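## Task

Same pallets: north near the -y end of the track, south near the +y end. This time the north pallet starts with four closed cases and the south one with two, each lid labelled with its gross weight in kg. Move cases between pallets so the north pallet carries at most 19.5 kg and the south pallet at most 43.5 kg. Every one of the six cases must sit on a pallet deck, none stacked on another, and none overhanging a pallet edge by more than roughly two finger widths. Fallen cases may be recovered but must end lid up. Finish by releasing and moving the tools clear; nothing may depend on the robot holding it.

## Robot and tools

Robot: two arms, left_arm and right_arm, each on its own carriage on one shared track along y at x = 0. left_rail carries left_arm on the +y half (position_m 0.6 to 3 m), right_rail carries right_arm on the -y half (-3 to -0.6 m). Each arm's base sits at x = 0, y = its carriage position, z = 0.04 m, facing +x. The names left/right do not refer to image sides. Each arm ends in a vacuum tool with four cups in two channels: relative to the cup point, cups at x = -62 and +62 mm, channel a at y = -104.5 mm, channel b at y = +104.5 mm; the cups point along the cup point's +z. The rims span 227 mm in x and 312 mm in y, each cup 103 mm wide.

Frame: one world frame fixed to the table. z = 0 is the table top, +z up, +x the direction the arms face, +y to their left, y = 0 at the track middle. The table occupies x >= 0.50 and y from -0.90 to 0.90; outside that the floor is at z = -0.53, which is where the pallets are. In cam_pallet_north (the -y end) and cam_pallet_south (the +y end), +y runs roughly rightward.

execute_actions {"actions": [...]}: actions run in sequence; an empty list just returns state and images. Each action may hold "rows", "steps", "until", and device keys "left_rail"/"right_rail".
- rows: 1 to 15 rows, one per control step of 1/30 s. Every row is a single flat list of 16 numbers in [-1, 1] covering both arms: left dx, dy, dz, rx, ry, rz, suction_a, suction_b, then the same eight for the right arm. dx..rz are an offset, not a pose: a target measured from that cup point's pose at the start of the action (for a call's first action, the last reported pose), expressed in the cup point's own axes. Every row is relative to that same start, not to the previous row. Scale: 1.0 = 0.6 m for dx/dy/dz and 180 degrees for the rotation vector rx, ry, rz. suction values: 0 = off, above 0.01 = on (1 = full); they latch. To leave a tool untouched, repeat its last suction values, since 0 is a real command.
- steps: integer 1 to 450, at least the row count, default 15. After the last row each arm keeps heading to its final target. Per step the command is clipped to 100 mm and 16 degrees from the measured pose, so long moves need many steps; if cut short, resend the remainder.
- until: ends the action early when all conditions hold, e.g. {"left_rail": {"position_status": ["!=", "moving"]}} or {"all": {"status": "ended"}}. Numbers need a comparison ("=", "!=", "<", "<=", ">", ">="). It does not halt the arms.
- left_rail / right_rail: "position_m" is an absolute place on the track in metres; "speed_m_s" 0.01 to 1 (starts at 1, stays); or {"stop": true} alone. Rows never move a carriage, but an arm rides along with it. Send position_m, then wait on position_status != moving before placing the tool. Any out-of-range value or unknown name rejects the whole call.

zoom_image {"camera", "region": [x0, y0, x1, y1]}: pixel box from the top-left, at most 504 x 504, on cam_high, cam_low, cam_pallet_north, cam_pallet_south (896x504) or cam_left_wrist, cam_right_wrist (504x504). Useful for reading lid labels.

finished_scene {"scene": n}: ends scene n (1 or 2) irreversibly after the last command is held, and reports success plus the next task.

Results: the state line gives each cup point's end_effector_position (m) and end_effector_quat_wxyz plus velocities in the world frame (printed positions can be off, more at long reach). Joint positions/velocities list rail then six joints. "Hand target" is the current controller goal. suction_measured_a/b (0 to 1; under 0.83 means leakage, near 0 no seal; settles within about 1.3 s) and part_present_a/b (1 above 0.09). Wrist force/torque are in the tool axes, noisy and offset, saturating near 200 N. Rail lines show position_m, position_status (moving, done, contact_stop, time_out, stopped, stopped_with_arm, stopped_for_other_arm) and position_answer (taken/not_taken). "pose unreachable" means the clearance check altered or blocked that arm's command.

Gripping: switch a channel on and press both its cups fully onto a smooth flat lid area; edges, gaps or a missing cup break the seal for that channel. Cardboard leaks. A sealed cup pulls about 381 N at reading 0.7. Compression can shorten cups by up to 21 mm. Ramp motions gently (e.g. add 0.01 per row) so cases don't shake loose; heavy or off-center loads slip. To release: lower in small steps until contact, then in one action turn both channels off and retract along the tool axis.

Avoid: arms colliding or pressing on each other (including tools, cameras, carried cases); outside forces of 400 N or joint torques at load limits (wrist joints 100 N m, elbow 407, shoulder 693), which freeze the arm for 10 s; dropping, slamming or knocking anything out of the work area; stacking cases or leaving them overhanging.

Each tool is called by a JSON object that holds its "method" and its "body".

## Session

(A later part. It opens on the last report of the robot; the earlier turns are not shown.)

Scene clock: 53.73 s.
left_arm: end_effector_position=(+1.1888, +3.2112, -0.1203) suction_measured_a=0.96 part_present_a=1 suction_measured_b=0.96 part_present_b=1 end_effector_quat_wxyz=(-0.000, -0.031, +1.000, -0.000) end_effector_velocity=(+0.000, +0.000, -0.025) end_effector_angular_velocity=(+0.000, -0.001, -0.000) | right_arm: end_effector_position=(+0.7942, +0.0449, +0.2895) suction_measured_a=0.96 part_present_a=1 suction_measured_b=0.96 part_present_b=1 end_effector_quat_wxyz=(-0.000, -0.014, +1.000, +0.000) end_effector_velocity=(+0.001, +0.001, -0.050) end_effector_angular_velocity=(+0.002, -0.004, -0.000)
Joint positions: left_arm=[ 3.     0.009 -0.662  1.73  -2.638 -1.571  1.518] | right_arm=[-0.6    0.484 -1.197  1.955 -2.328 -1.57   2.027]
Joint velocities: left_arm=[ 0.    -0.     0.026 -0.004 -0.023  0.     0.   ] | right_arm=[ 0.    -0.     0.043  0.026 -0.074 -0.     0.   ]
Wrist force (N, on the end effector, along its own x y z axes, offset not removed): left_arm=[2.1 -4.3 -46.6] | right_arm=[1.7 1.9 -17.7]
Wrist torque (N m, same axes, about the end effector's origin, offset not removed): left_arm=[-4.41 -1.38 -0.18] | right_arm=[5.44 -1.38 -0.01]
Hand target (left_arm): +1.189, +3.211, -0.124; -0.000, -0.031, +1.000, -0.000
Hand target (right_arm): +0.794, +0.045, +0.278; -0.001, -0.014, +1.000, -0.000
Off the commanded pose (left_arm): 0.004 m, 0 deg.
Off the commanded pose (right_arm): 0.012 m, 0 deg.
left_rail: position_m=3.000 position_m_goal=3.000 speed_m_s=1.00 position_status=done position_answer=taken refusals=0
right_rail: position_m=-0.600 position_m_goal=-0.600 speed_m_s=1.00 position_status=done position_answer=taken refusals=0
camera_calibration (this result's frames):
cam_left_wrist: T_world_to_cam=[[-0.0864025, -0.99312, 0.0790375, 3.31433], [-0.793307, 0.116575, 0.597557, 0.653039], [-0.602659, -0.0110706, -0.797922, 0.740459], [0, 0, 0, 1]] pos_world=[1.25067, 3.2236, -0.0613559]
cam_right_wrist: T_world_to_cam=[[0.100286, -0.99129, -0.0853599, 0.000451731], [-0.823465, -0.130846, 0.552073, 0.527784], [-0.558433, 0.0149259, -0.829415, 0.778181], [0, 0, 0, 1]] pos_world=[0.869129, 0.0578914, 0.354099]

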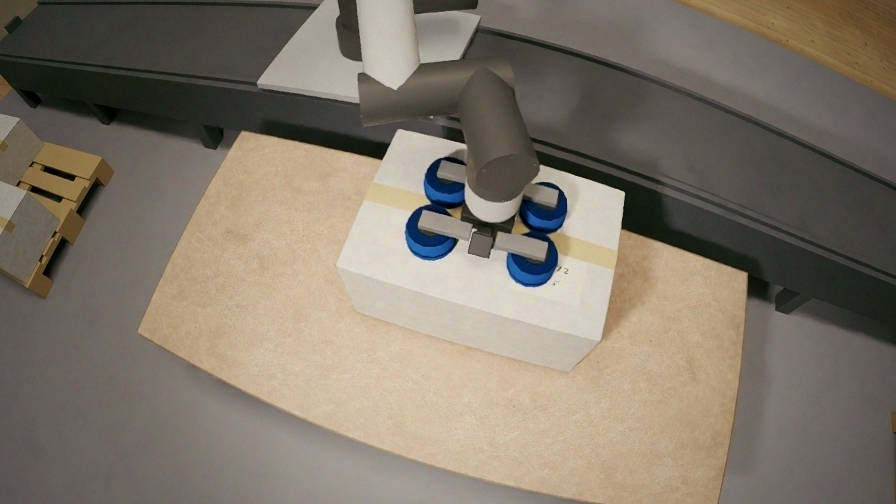

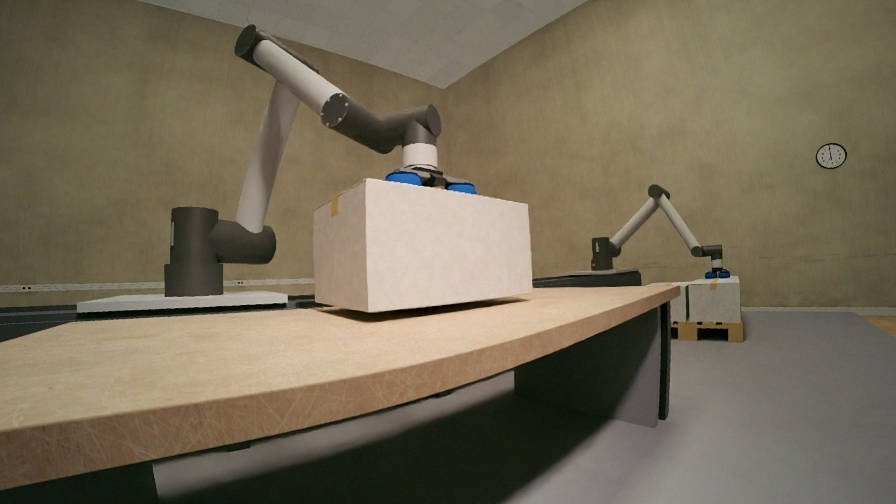

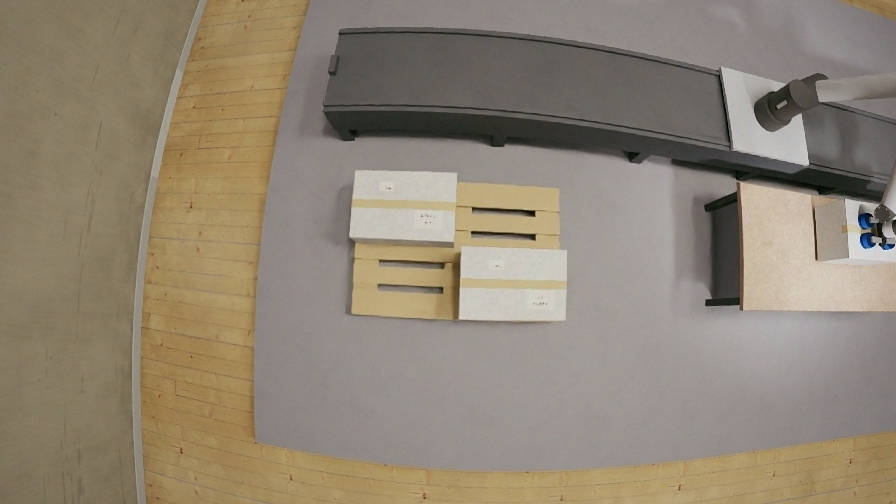

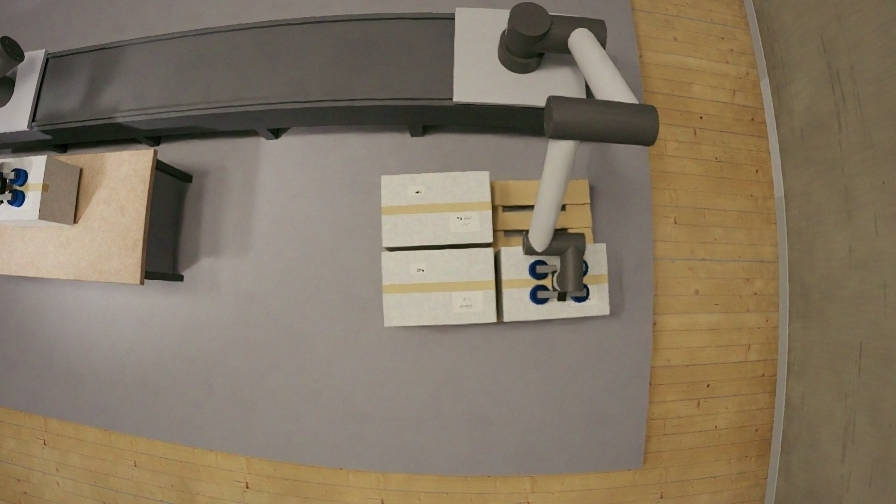

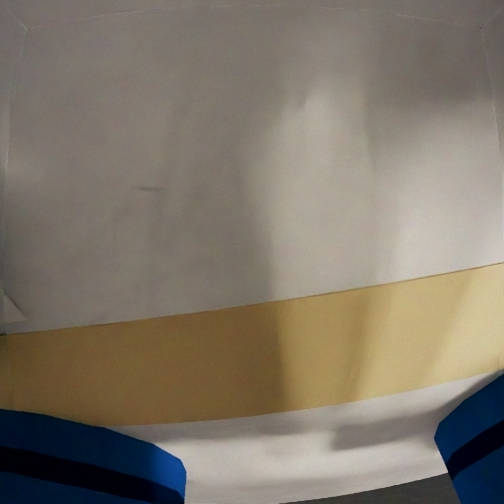

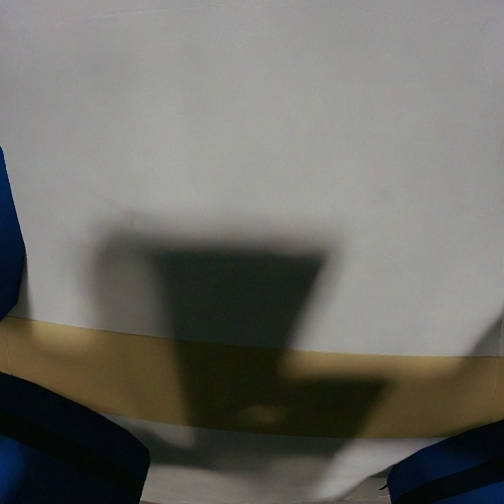

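Settling, then re-reading the state and the gap under the right case.

{"method": "execute_actions", "body": {"actions": []}}

{"method": "zoom_image", "body": {"camera": "cam_low", "region": [300, 250, 550, 350]}}

Scene clock: 54.37 s.
left_arm: end_effector_position=(+1.1887, +3.2112, -0.1241) suction_measured_a=0.96 part_present_a=1 suction_measured_b=0.96 part_present_b=1 end_effector_quat_wxyz=(-0.000, -0.031, +1.000, -0.000) end_effector_velocity=(+0.000, +0.000, -0.000) end_effector_angular_velocity=(+0.000, -0.000, -0.000) | right_arm: end_effector_position=(+0.7940, +0.0447, +0.2777) suction_measured_a=0.96 part_present_a=1 suction_measured_b=0.96 part_present_b=1 end_effector_quat_wxyz=(-0.001, -0.014, +1.000, -0.000) end_effector_velocity=(-0.000, -0.000, -0.000) end_effector_angular_velocity=(-0.000, -0.000, +0.000)
Joint positions: left_arm=[ 3.     0.009 -0.658  1.729 -2.641 -1.571  1.518] | right_arm=[-0.6    0.484 -1.187  1.961 -2.344 -1.57   2.027]
Joint velocities: left_arm=[ 0. -0.  0. -0. -0.  0.  0.] | right_arm=[ 0. -0.  0.  0. -0. -0. -0.]
Wrist force (N, on the end effector, along its own x y z axes, offset not removed): left_arm=[0.8 -4.3 -45.6] | right_arm=[4.6 1.4 -1.8]
Wrist torque (N m, same axes, about the end effector's origin, offset not removed): left_arm=[-4.75 -0.75 -0.17] | right_arm=[6.80 -1.23 -0.14]
Hand target (left_arm): +1.189, +3.211, -0.124; -0.000, -0.031, +1.000, -0.000
Hand target (right_arm): +0.794, +0.045, +0.278; -0.001, -0.014, +1.000, -0.000
Off the commanded pose (left_arm): 0.000 m, 0 deg.
Off the commanded pose (right_arm): 0.000 m, 0 deg.
left_rail: position_m=3.000 position_m_goal=3.000 speed_m_s=1.00 position_status=done position_answer=taken refusals=0
right_rail: position_m=-0.600 position_m_goal=-0.600 speed_m_s=1.00 position_status=done position_answer=taken refusals=0
camera_calibration (this result's frames):
cam_left_wrist: T_world_to_cam=[[-0.0863914, -0.99312, 0.0790507, 3.31461], [-0.793224, 0.116576, 0.597667, 0.655161], [-0.60277, -0.0110717, -0.797838, 0.737466], [0, 0, 0, 1]] pos_world=[1.25057, 3.2236, -0.0652116]
cam_right_wrist: T_world_to_cam=[[0.100265, -0.991325, -0.0849852, -0.000812906], [-0.823334, -0.130624, 0.55232, 0.533913], [-0.55863, 0.0145927, -0.829289, 0.768409], [0, 0, 0, 1]] pos_world=[0.868927, 0.057723, 0.342273]

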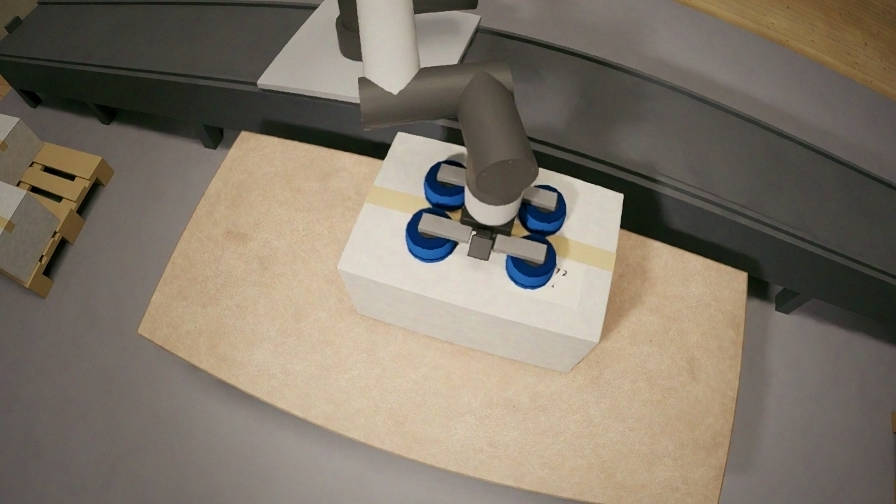

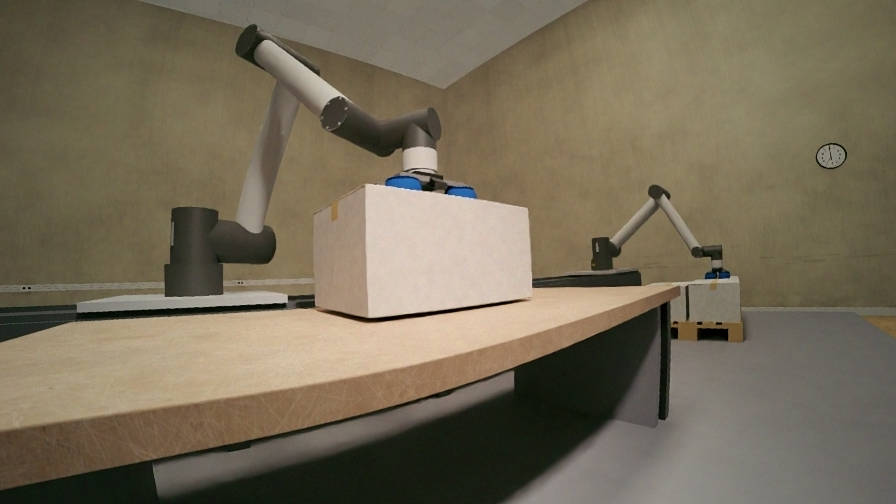

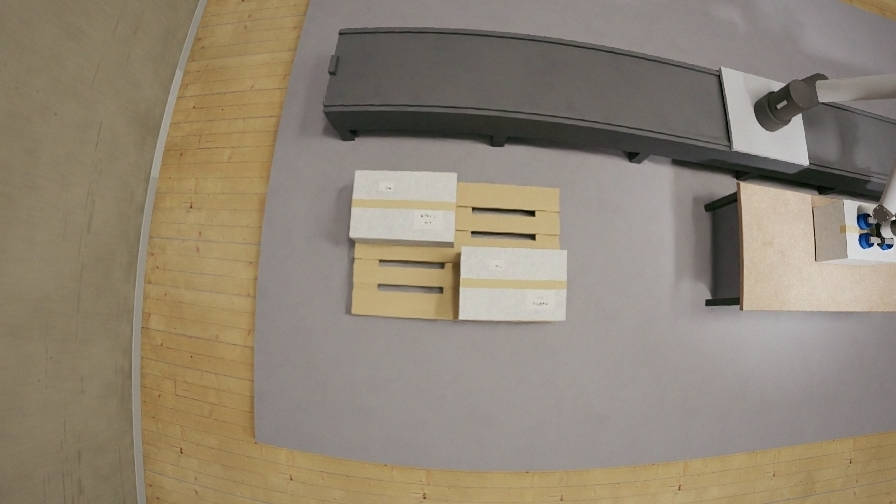

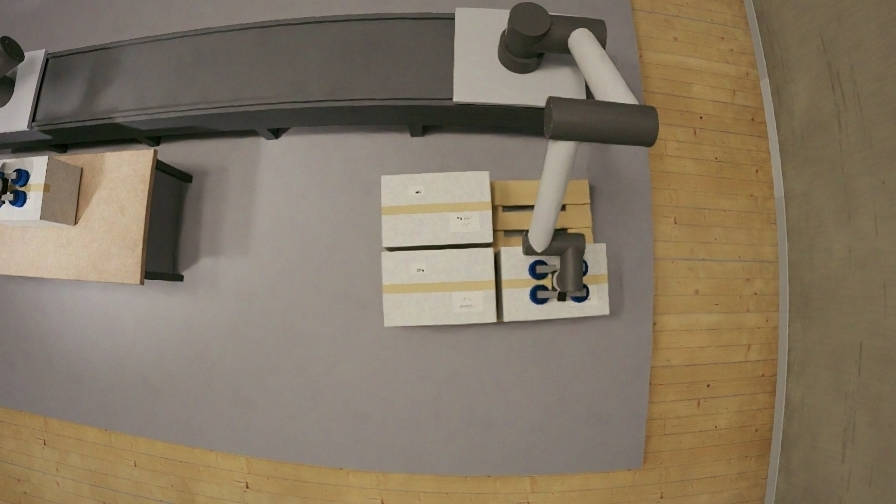

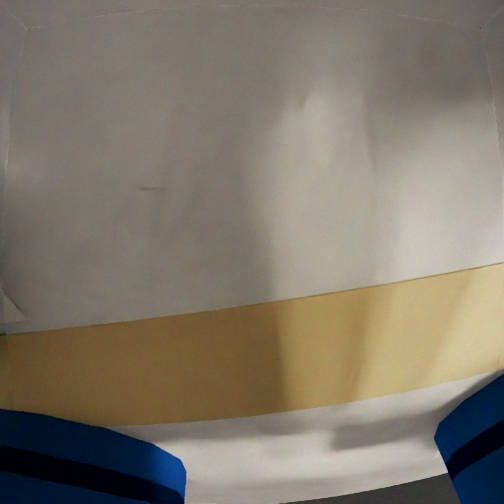

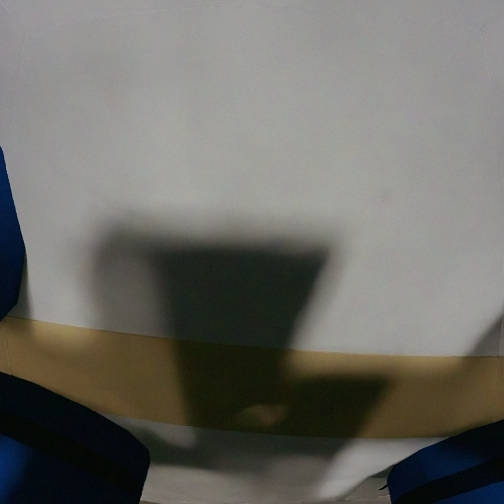

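Region (300, 250, 550, 350) of cam_low's 896x504 image, scaled by 2.016, with more detail than that image has; it fills the top 202 rows of this view, and the rest is white.

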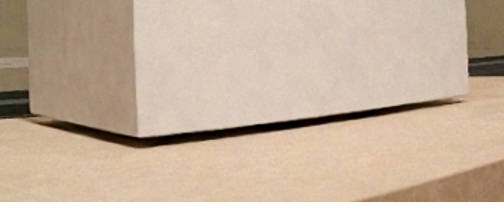

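{"method": "execute_actions", "body": {"actions": [{"rows":[
[0,0,0.004,0,0,0,1,1, 0,0,0.0085,0,-0.0004,0,1,1]
],"steps":1}]}}

Scene clock: 55.30 s.
left_arm: end_effector_position=(+1.1886, +3.2113, -0.1241) suction_measured_a=0.96 part_present_a=1 suction_measured_b=0.96 part_present_b=1 end_effector_quat_wxyz=(-0.000, -0.031, +1.000, -0.000) end_effector_velocity=(-0.000, +0.000, -0.000) end_effector_angular_velocity=(+0.000, +0.000, +0.000) | right_arm: end_effector_position=(+0.7940, +0.0447, +0.2777) suction_measured_a=0.96 part_present_a=1 suction_measured_b=0.96 part_present_b=1 end_effector_quat_wxyz=(-0.001, -0.014, +1.000, -0.000) end_effector_velocity=(+0.000, -0.000, -0.000) end_effector_angular_velocity=(-0.000, -0.000, +0.000)
Joint positions: left_arm=[ 3.     0.009 -0.658  1.729 -2.641 -1.571  1.518] | right_arm=[-0.6    0.484 -1.187  1.961 -2.344 -1.571  2.027]
Joint velocities: left_arm=[ 0.  0.  0. -0. -0.  0. -0.] | right_arm=[ 0.    -0.     0.     0.    -0.001 -0.    -0.   ]
Wrist force (N, on the end effector, along its own x y z axes, offset not removed): left_arm=[-5.0 0.9 -41.9] | right_arm=[4.4 0.9 -3.0]
Wrist torque (N m, same axes, about the end effector's origin, offset not removed): left_arm=[-3.83 -0.06 0.10] | right_arm=[6.71 -1.10 -0.15]
Hand target (left_arm): +1.189, +3.211, -0.127; -0.000, -0.031, +1.000, -0.000
Hand target (right_arm): +0.794, +0.044, +0.273; +0.000, -0.014, +1.000, -0.000
Off the commanded pose (left_arm): 0.002 m, 0 deg.
Off the commanded pose (right_arm): 0.005 m, 0 deg.
left_rail: position_m=3.000 position_m_goal=3.000 speed_m_s=1.00 position_status=done position_answer=taken refusals=0
right_rail: position_m=-0.600 position_m_goal=-0.600 speed_m_s=1.00 position_status=done position_answer=taken refusals=0
camera_calibration (this result's frames):
cam_left_wrist: T_world_to_cam=[[-0.0862769, -0.993133, 0.0790138, 3.31466], [-0.793236, 0.116462, 0.597673, 0.655512], [-0.602771, -0.0111112, -0.797837, 0.737569], [0, 0, 0, 1]] pos_world=[1.25054, 3.22375, -0.0652254]
cam_right_wrist: T_world_to_cam=[[0.100265, -0.991326, -0.0849709, -0.00082533], [-0.823331, -0.130616, 0.552328, 0.533931], [-0.558635, 0.01458, -0.829285, 0.768372], [0, 0, 0, 1]] pos_world=[0.868924, 0.0577189, 0.342224]

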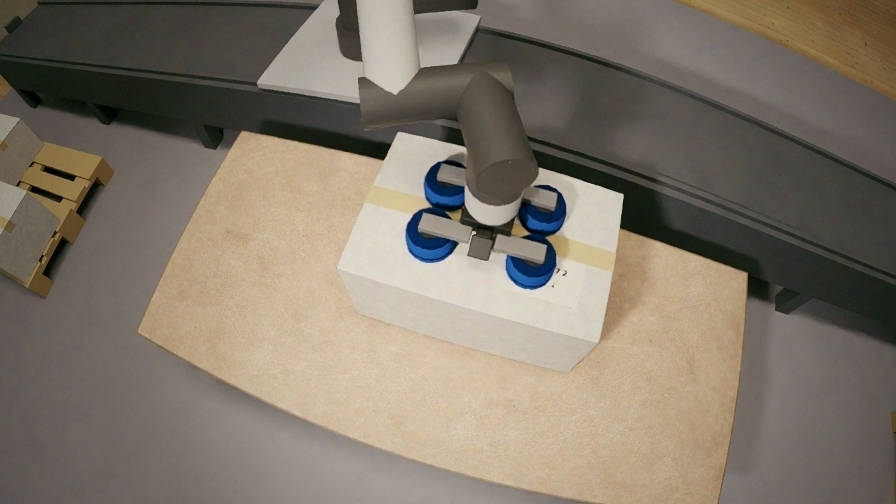

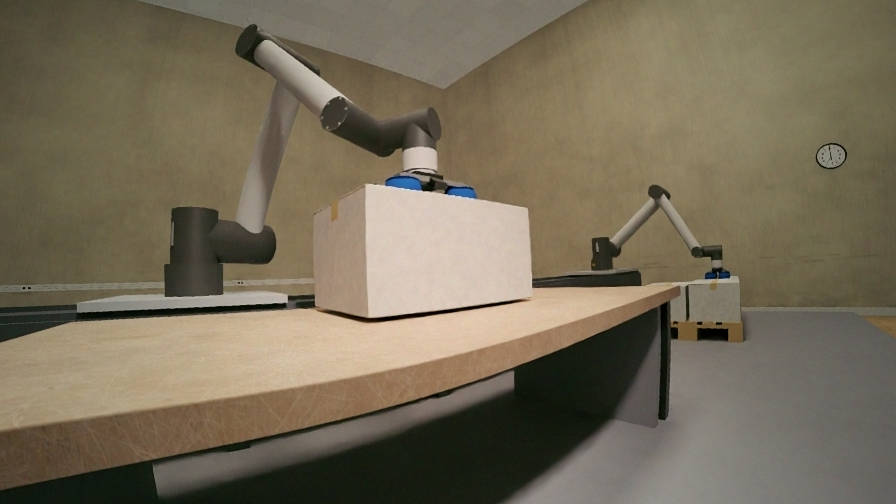

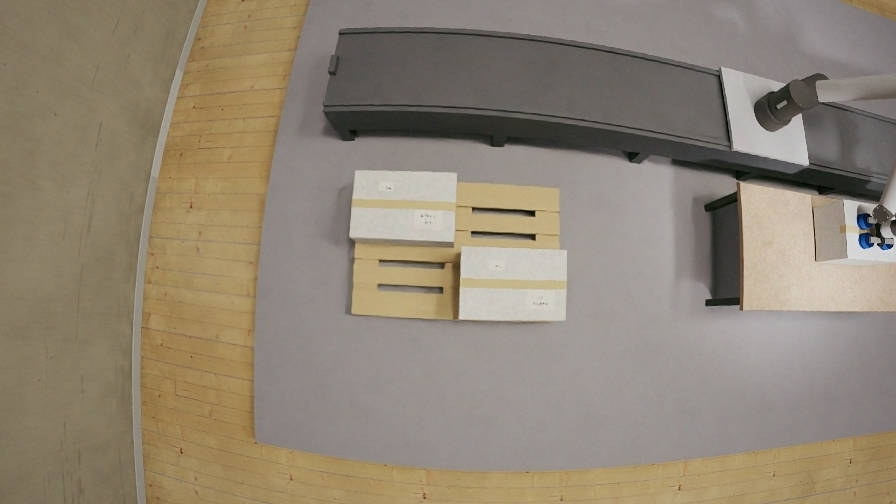

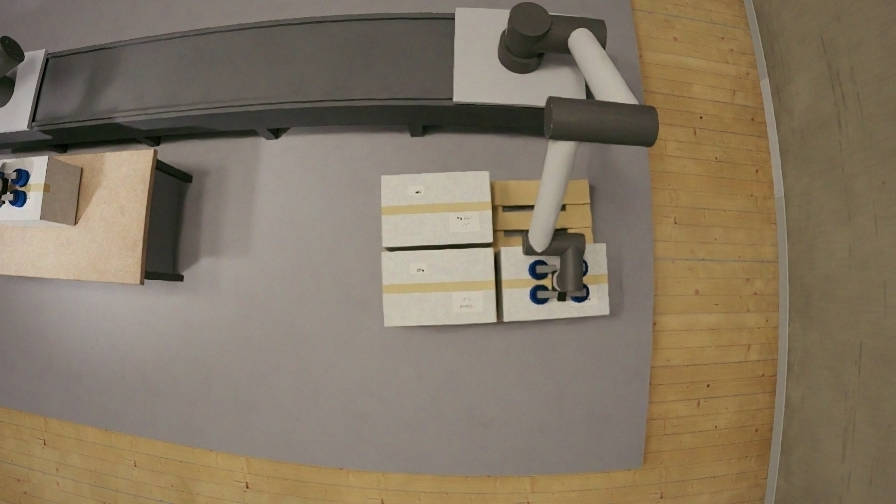

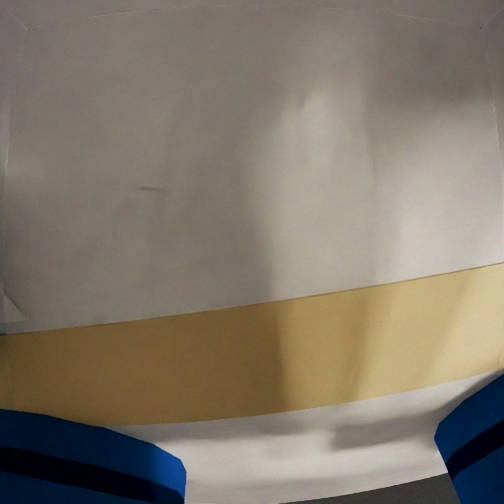

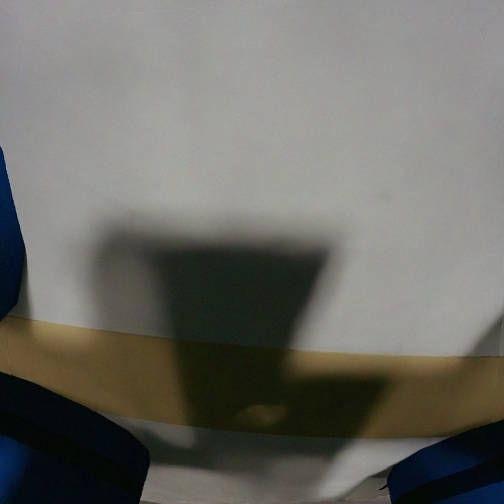

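Waiting briefly for the small move to complete, then re-reading forces and the gap.

{"method": "execute_actions", "body": {"actions": []}}

{"method": "zoom_image", "body": {"camera": "cam_low", "region": [300, 250, 550, 350]}}

Scene clock: 55.87 s.
left_arm: end_effector_position=(+1.1886, +3.2113, -0.1265) suction_measured_a=0.96 part_present_a=1 suction_measured_b=0.96 part_present_b=1 end_effector_quat_wxyz=(-0.000, -0.031, +1.000, -0.000) end_effector_velocity=(+0.000, +0.000, -0.000) end_effector_angular_velocity=(+0.000, -0.000, -0.000) | right_arm: end_effector_position=(+0.7940, +0.0446, +0.2727) suction_measured_a=0.96 part_present_a=1 suction_measured_b=0.96 part_present_b=1 end_effector_quat_wxyz=(+0.000, -0.014, +1.000, -0.000) end_effector_velocity=(-0.000, +0.000, -0.000) end_effector_angular_velocity=(+0.000, -0.000, +0.000)
Joint positions: left_arm=[ 3.     0.009 -0.656  1.729 -2.643 -1.571  1.518] | right_arm=[-0.6    0.484 -1.183  1.964 -2.352 -1.571  2.027]
Joint velocities: left_arm=[ 0. -0.  0. -0. -0. -0.  0.] | right_arm=[ 0.     0.     0.     0.    -0.001 -0.     0.   ]
Wrist force (N, on the end effector, along its own x y z axes, offset not removed): left_arm=[2.9 -1.7 -45.4] | right_arm=[5.4 -0.8 -2.5]
Wrist torque (N m, same axes, about the end effector's origin, offset not removed): left_arm=[-4.10 -1.03 -0.22] | right_arm=[6.56 -1.32 -0.13]
Hand target (left_arm): +1.189, +3.211, -0.127; -0.000, -0.031, +1.000, -0.000
Hand target (right_arm): +0.794, +0.044, +0.273; +0.000, -0.014, +1.000, -0.000
Off the commanded pose (left_arm): 0.000 m, 0 deg.
Off the commanded pose (right_arm): 0.000 m, 0 deg.
left_rail: position_m=3.000 position_m_goal=3.000 speed_m_s=1.00 position_status=done position_answer=taken refusals=0
right_rail: position_m=-0.600 position_m_goal=-0.600 speed_m_s=1.00 position_status=done position_answer=taken refusals=0
camera_calibration (this result's frames):
cam_left_wrist: T_world_to_cam=[[-0.0862732, -0.993133, 0.0790135, 3.31484], [-0.793233, 0.116459, 0.597677, 0.656931], [-0.602775, -0.0111126, -0.797834, 0.73569], [0, 0, 0, 1]] pos_world=[1.25054, 3.22375, -0.0675914]
cam_right_wrist: T_world_to_cam=[[0.100342, -0.991326, -0.0848746, -0.00136124], [-0.823999, -0.130609, 0.551332, 0.537483], [-0.557635, 0.0146149, -0.829958, 0.763615], [0, 0, 0, 1]] pos_world=[0.86884, 0.0576903, 0.337321]

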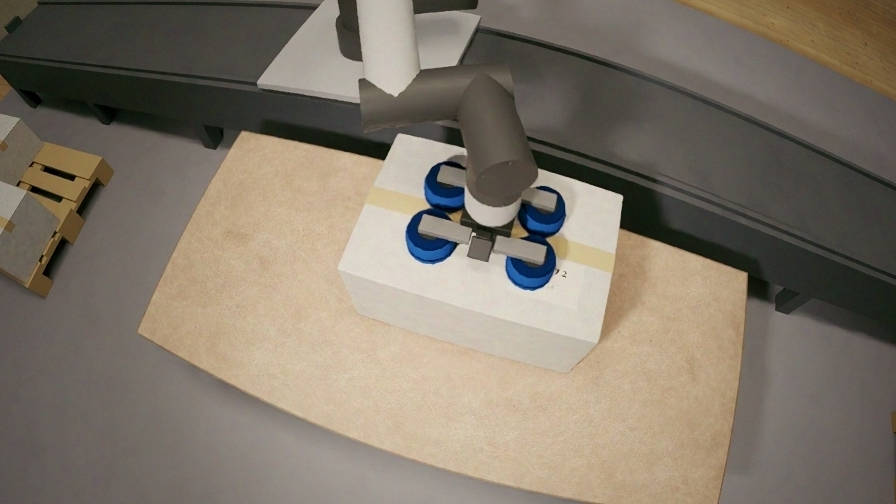

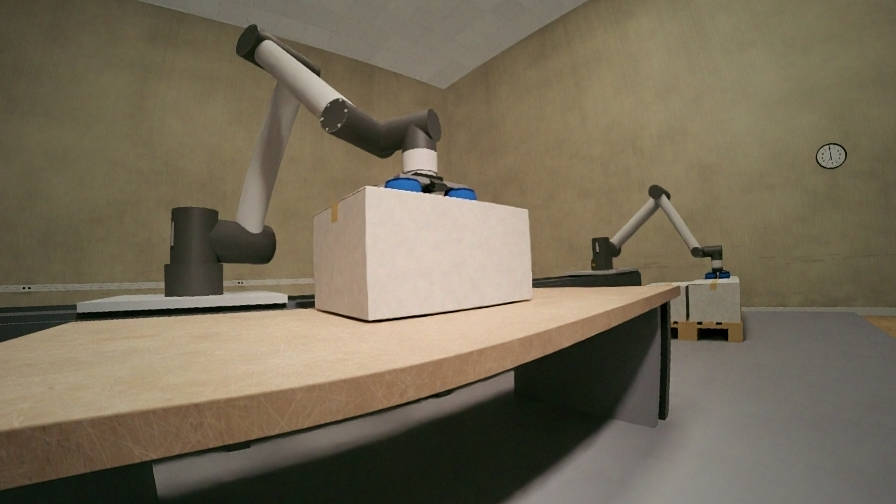

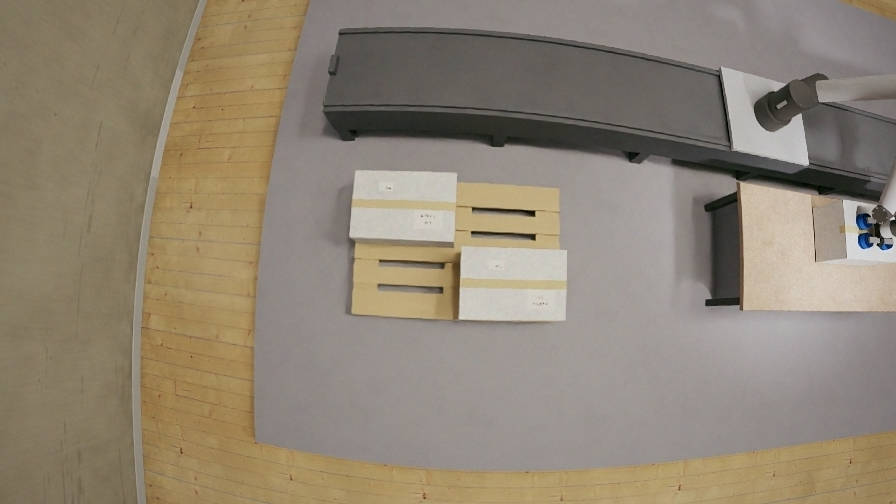

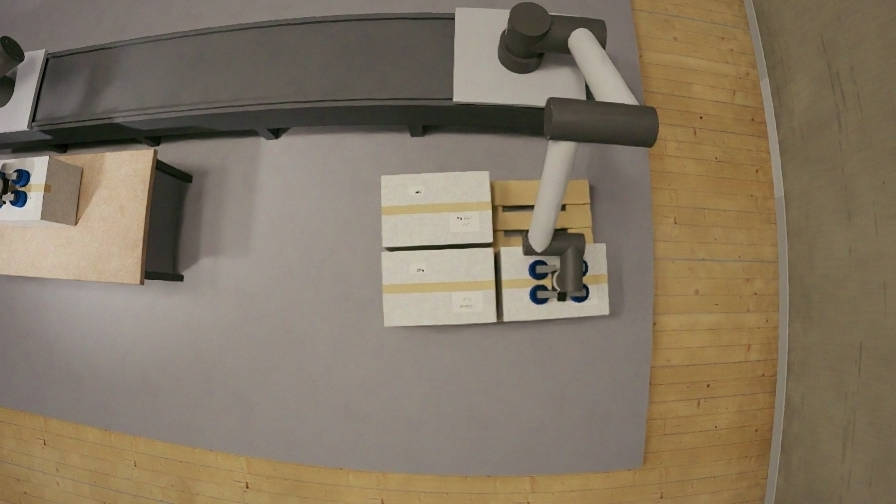

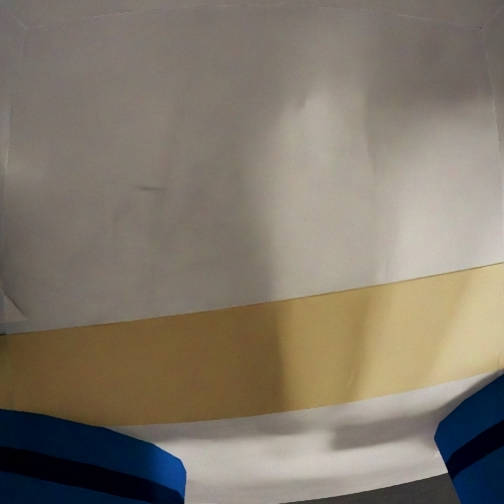

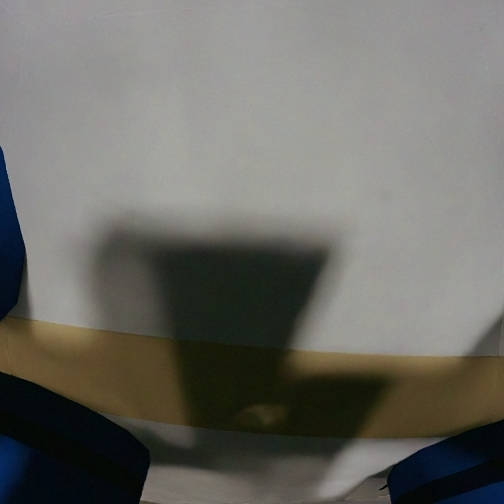

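Region (300, 250, 550, 350) of cam_low's 896x504 image, scaled by 2.016, with more detail than that image has; it fills the top 202 rows of this view, and the rest is white.

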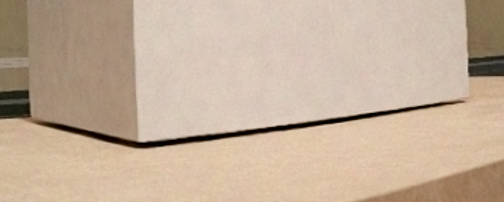

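{"method": "execute_actions", "body": {"actions": [{"rows":[
[0,0,0.0035,0,0,0,1,1, 0,0,0.004,0,0,0,1,1]
],"steps":1}]}}

Scene clock: 56.27 s.
left_arm: end_effector_position=(+1.1886, +3.2113, -0.1265) suction_measured_a=0.96 part_present_a=1 suction_measured_b=0.96 part_present_b=1 end_effector_quat_wxyz=(-0.000, -0.031, +1.000, -0.000) end_effector_velocity=(+0.000, -0.000, -0.000) end_effector_angular_velocity=(-0.000, +0.000, -0.000) | right_arm: end_effector_position=(+0.7940, +0.0447, +0.2727) suction_measured_a=0.96 part_present_a=1 suction_measured_b=0.96 part_present_b=1 end_effector_quat_wxyz=(+0.000, -0.014, +1.000, -0.000) end_effector_velocity=(-0.000, +0.000, -0.000) end_effector_angular_velocity=(-0.000, +0.000, +0.000)
Joint positions: left_arm=[ 3.     0.009 -0.656  1.729 -2.643 -1.571  1.518] | right_arm=[-0.6    0.484 -1.183  1.964 -2.352 -1.571  2.027]
Joint velocities: left_arm=[ 0. -0.  0. -0. -0. -0. -0.] | right_arm=[ 0.  0.  0.  0. -0. -0.  0.]
Wrist force (N, on the end effector, along its own x y z axes, offset not removed): left_arm=[2.5 1.0 -40.9] | right_arm=[4.0 1.5 -3.7]
Wrist torque (N m, same axes, about the end effector's origin, offset not removed): left_arm=[-4.00 -1.06 -0.38] | right_arm=[6.84 -1.12 -0.16]
Hand target (left_arm): +1.189, +3.211, -0.129; -0.000, -0.031, +1.000, -0.000
Hand target (right_arm): +0.794, +0.044, +0.270; +0.000, -0.014, +1.000, -0.000
Off the commanded pose (left_arm): 0.002 m, 0 deg.
Off the commanded pose (right_arm): 0.002 m, 0 deg.
left_rail: position_m=3.000 position_m_goal=3.000 speed_m_s=1.00 position_status=done position_answer=taken refusals=0
right_rail: position_m=-0.600 position_m_goal=-0.600 speed_m_s=1.00 position_status=done position_answer=taken refusals=0
camera_calibration (this result's frames):
cam_left_wrist: T_world_to_cam=[[-0.0862885, -0.993132, 0.0790133, 3.31484], [-0.793232, 0.116471, 0.597677, 0.656904], [-0.602775, -0.0111033, -0.797834, 0.735649], [0, 0, 0, 1]] pos_world=[1.25054, 3.22373, -0.0676067]
cam_right_wrist: T_world_to_cam=[[0.100363, -0.991324, -0.0848726, -0.00136336], [-0.824, -0.130625, 0.551326, 0.537493], [-0.55763, 0.0146024, -0.829961, 0.763574], [0, 0, 0, 1]] pos_world=[0.868823, 0.0577083, 0.337287]

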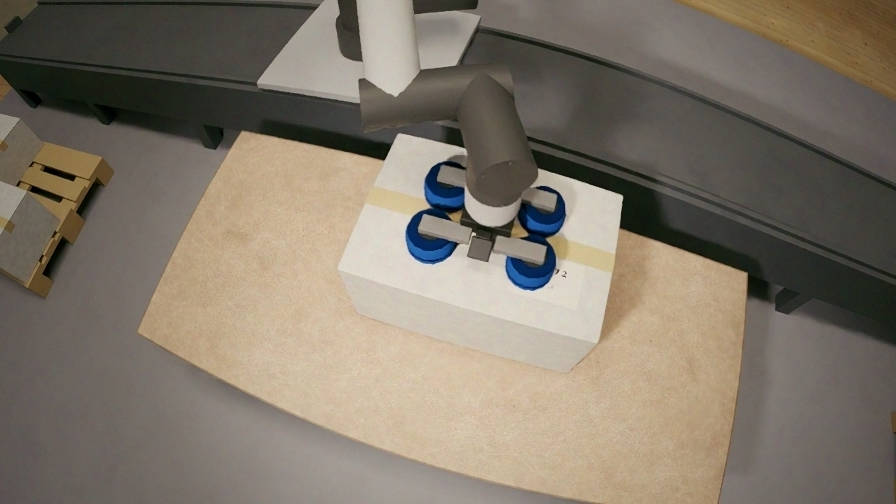

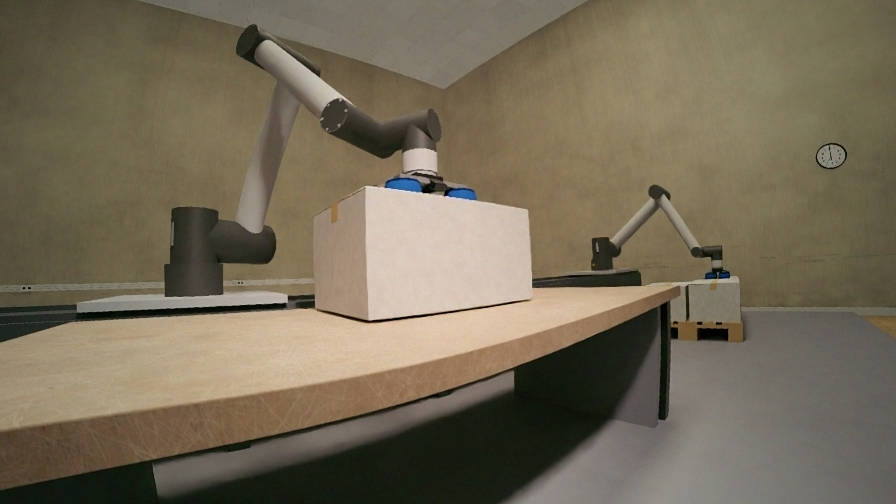

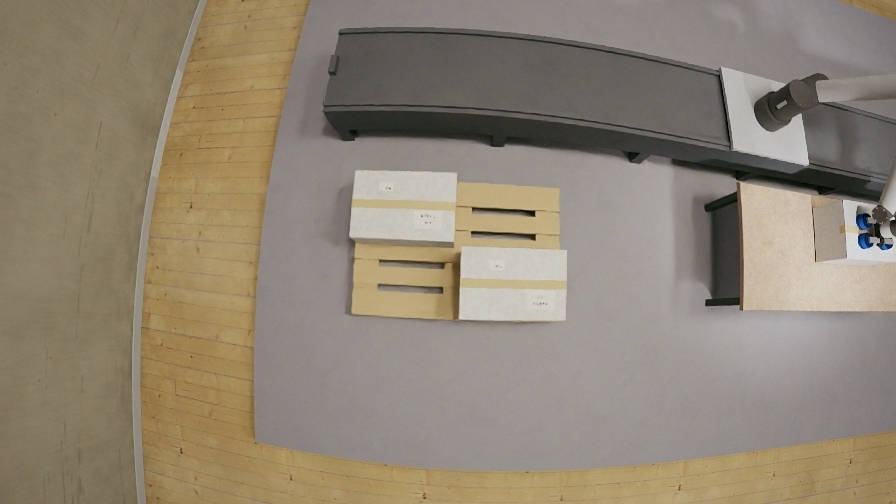

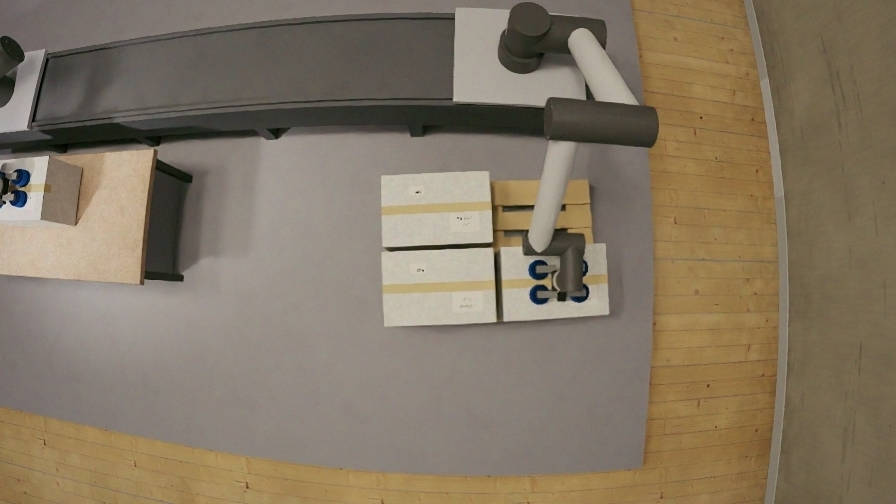

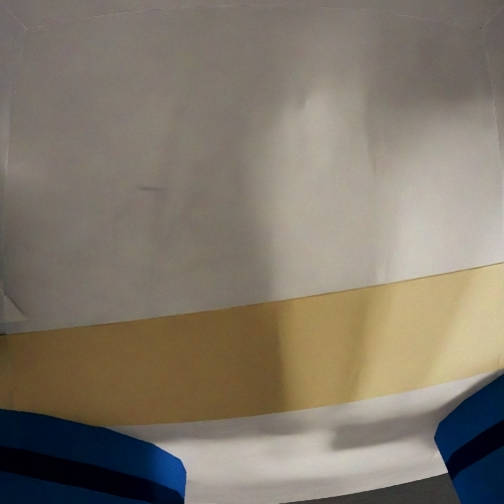

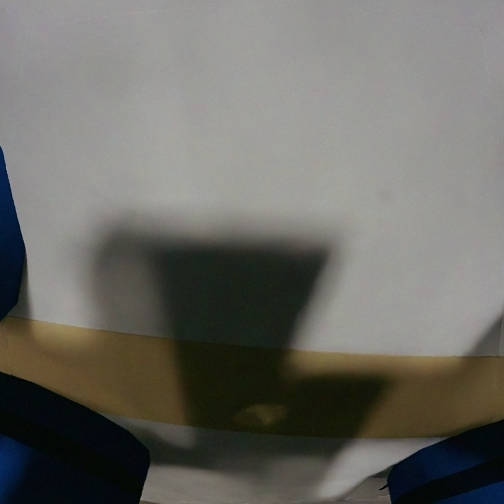

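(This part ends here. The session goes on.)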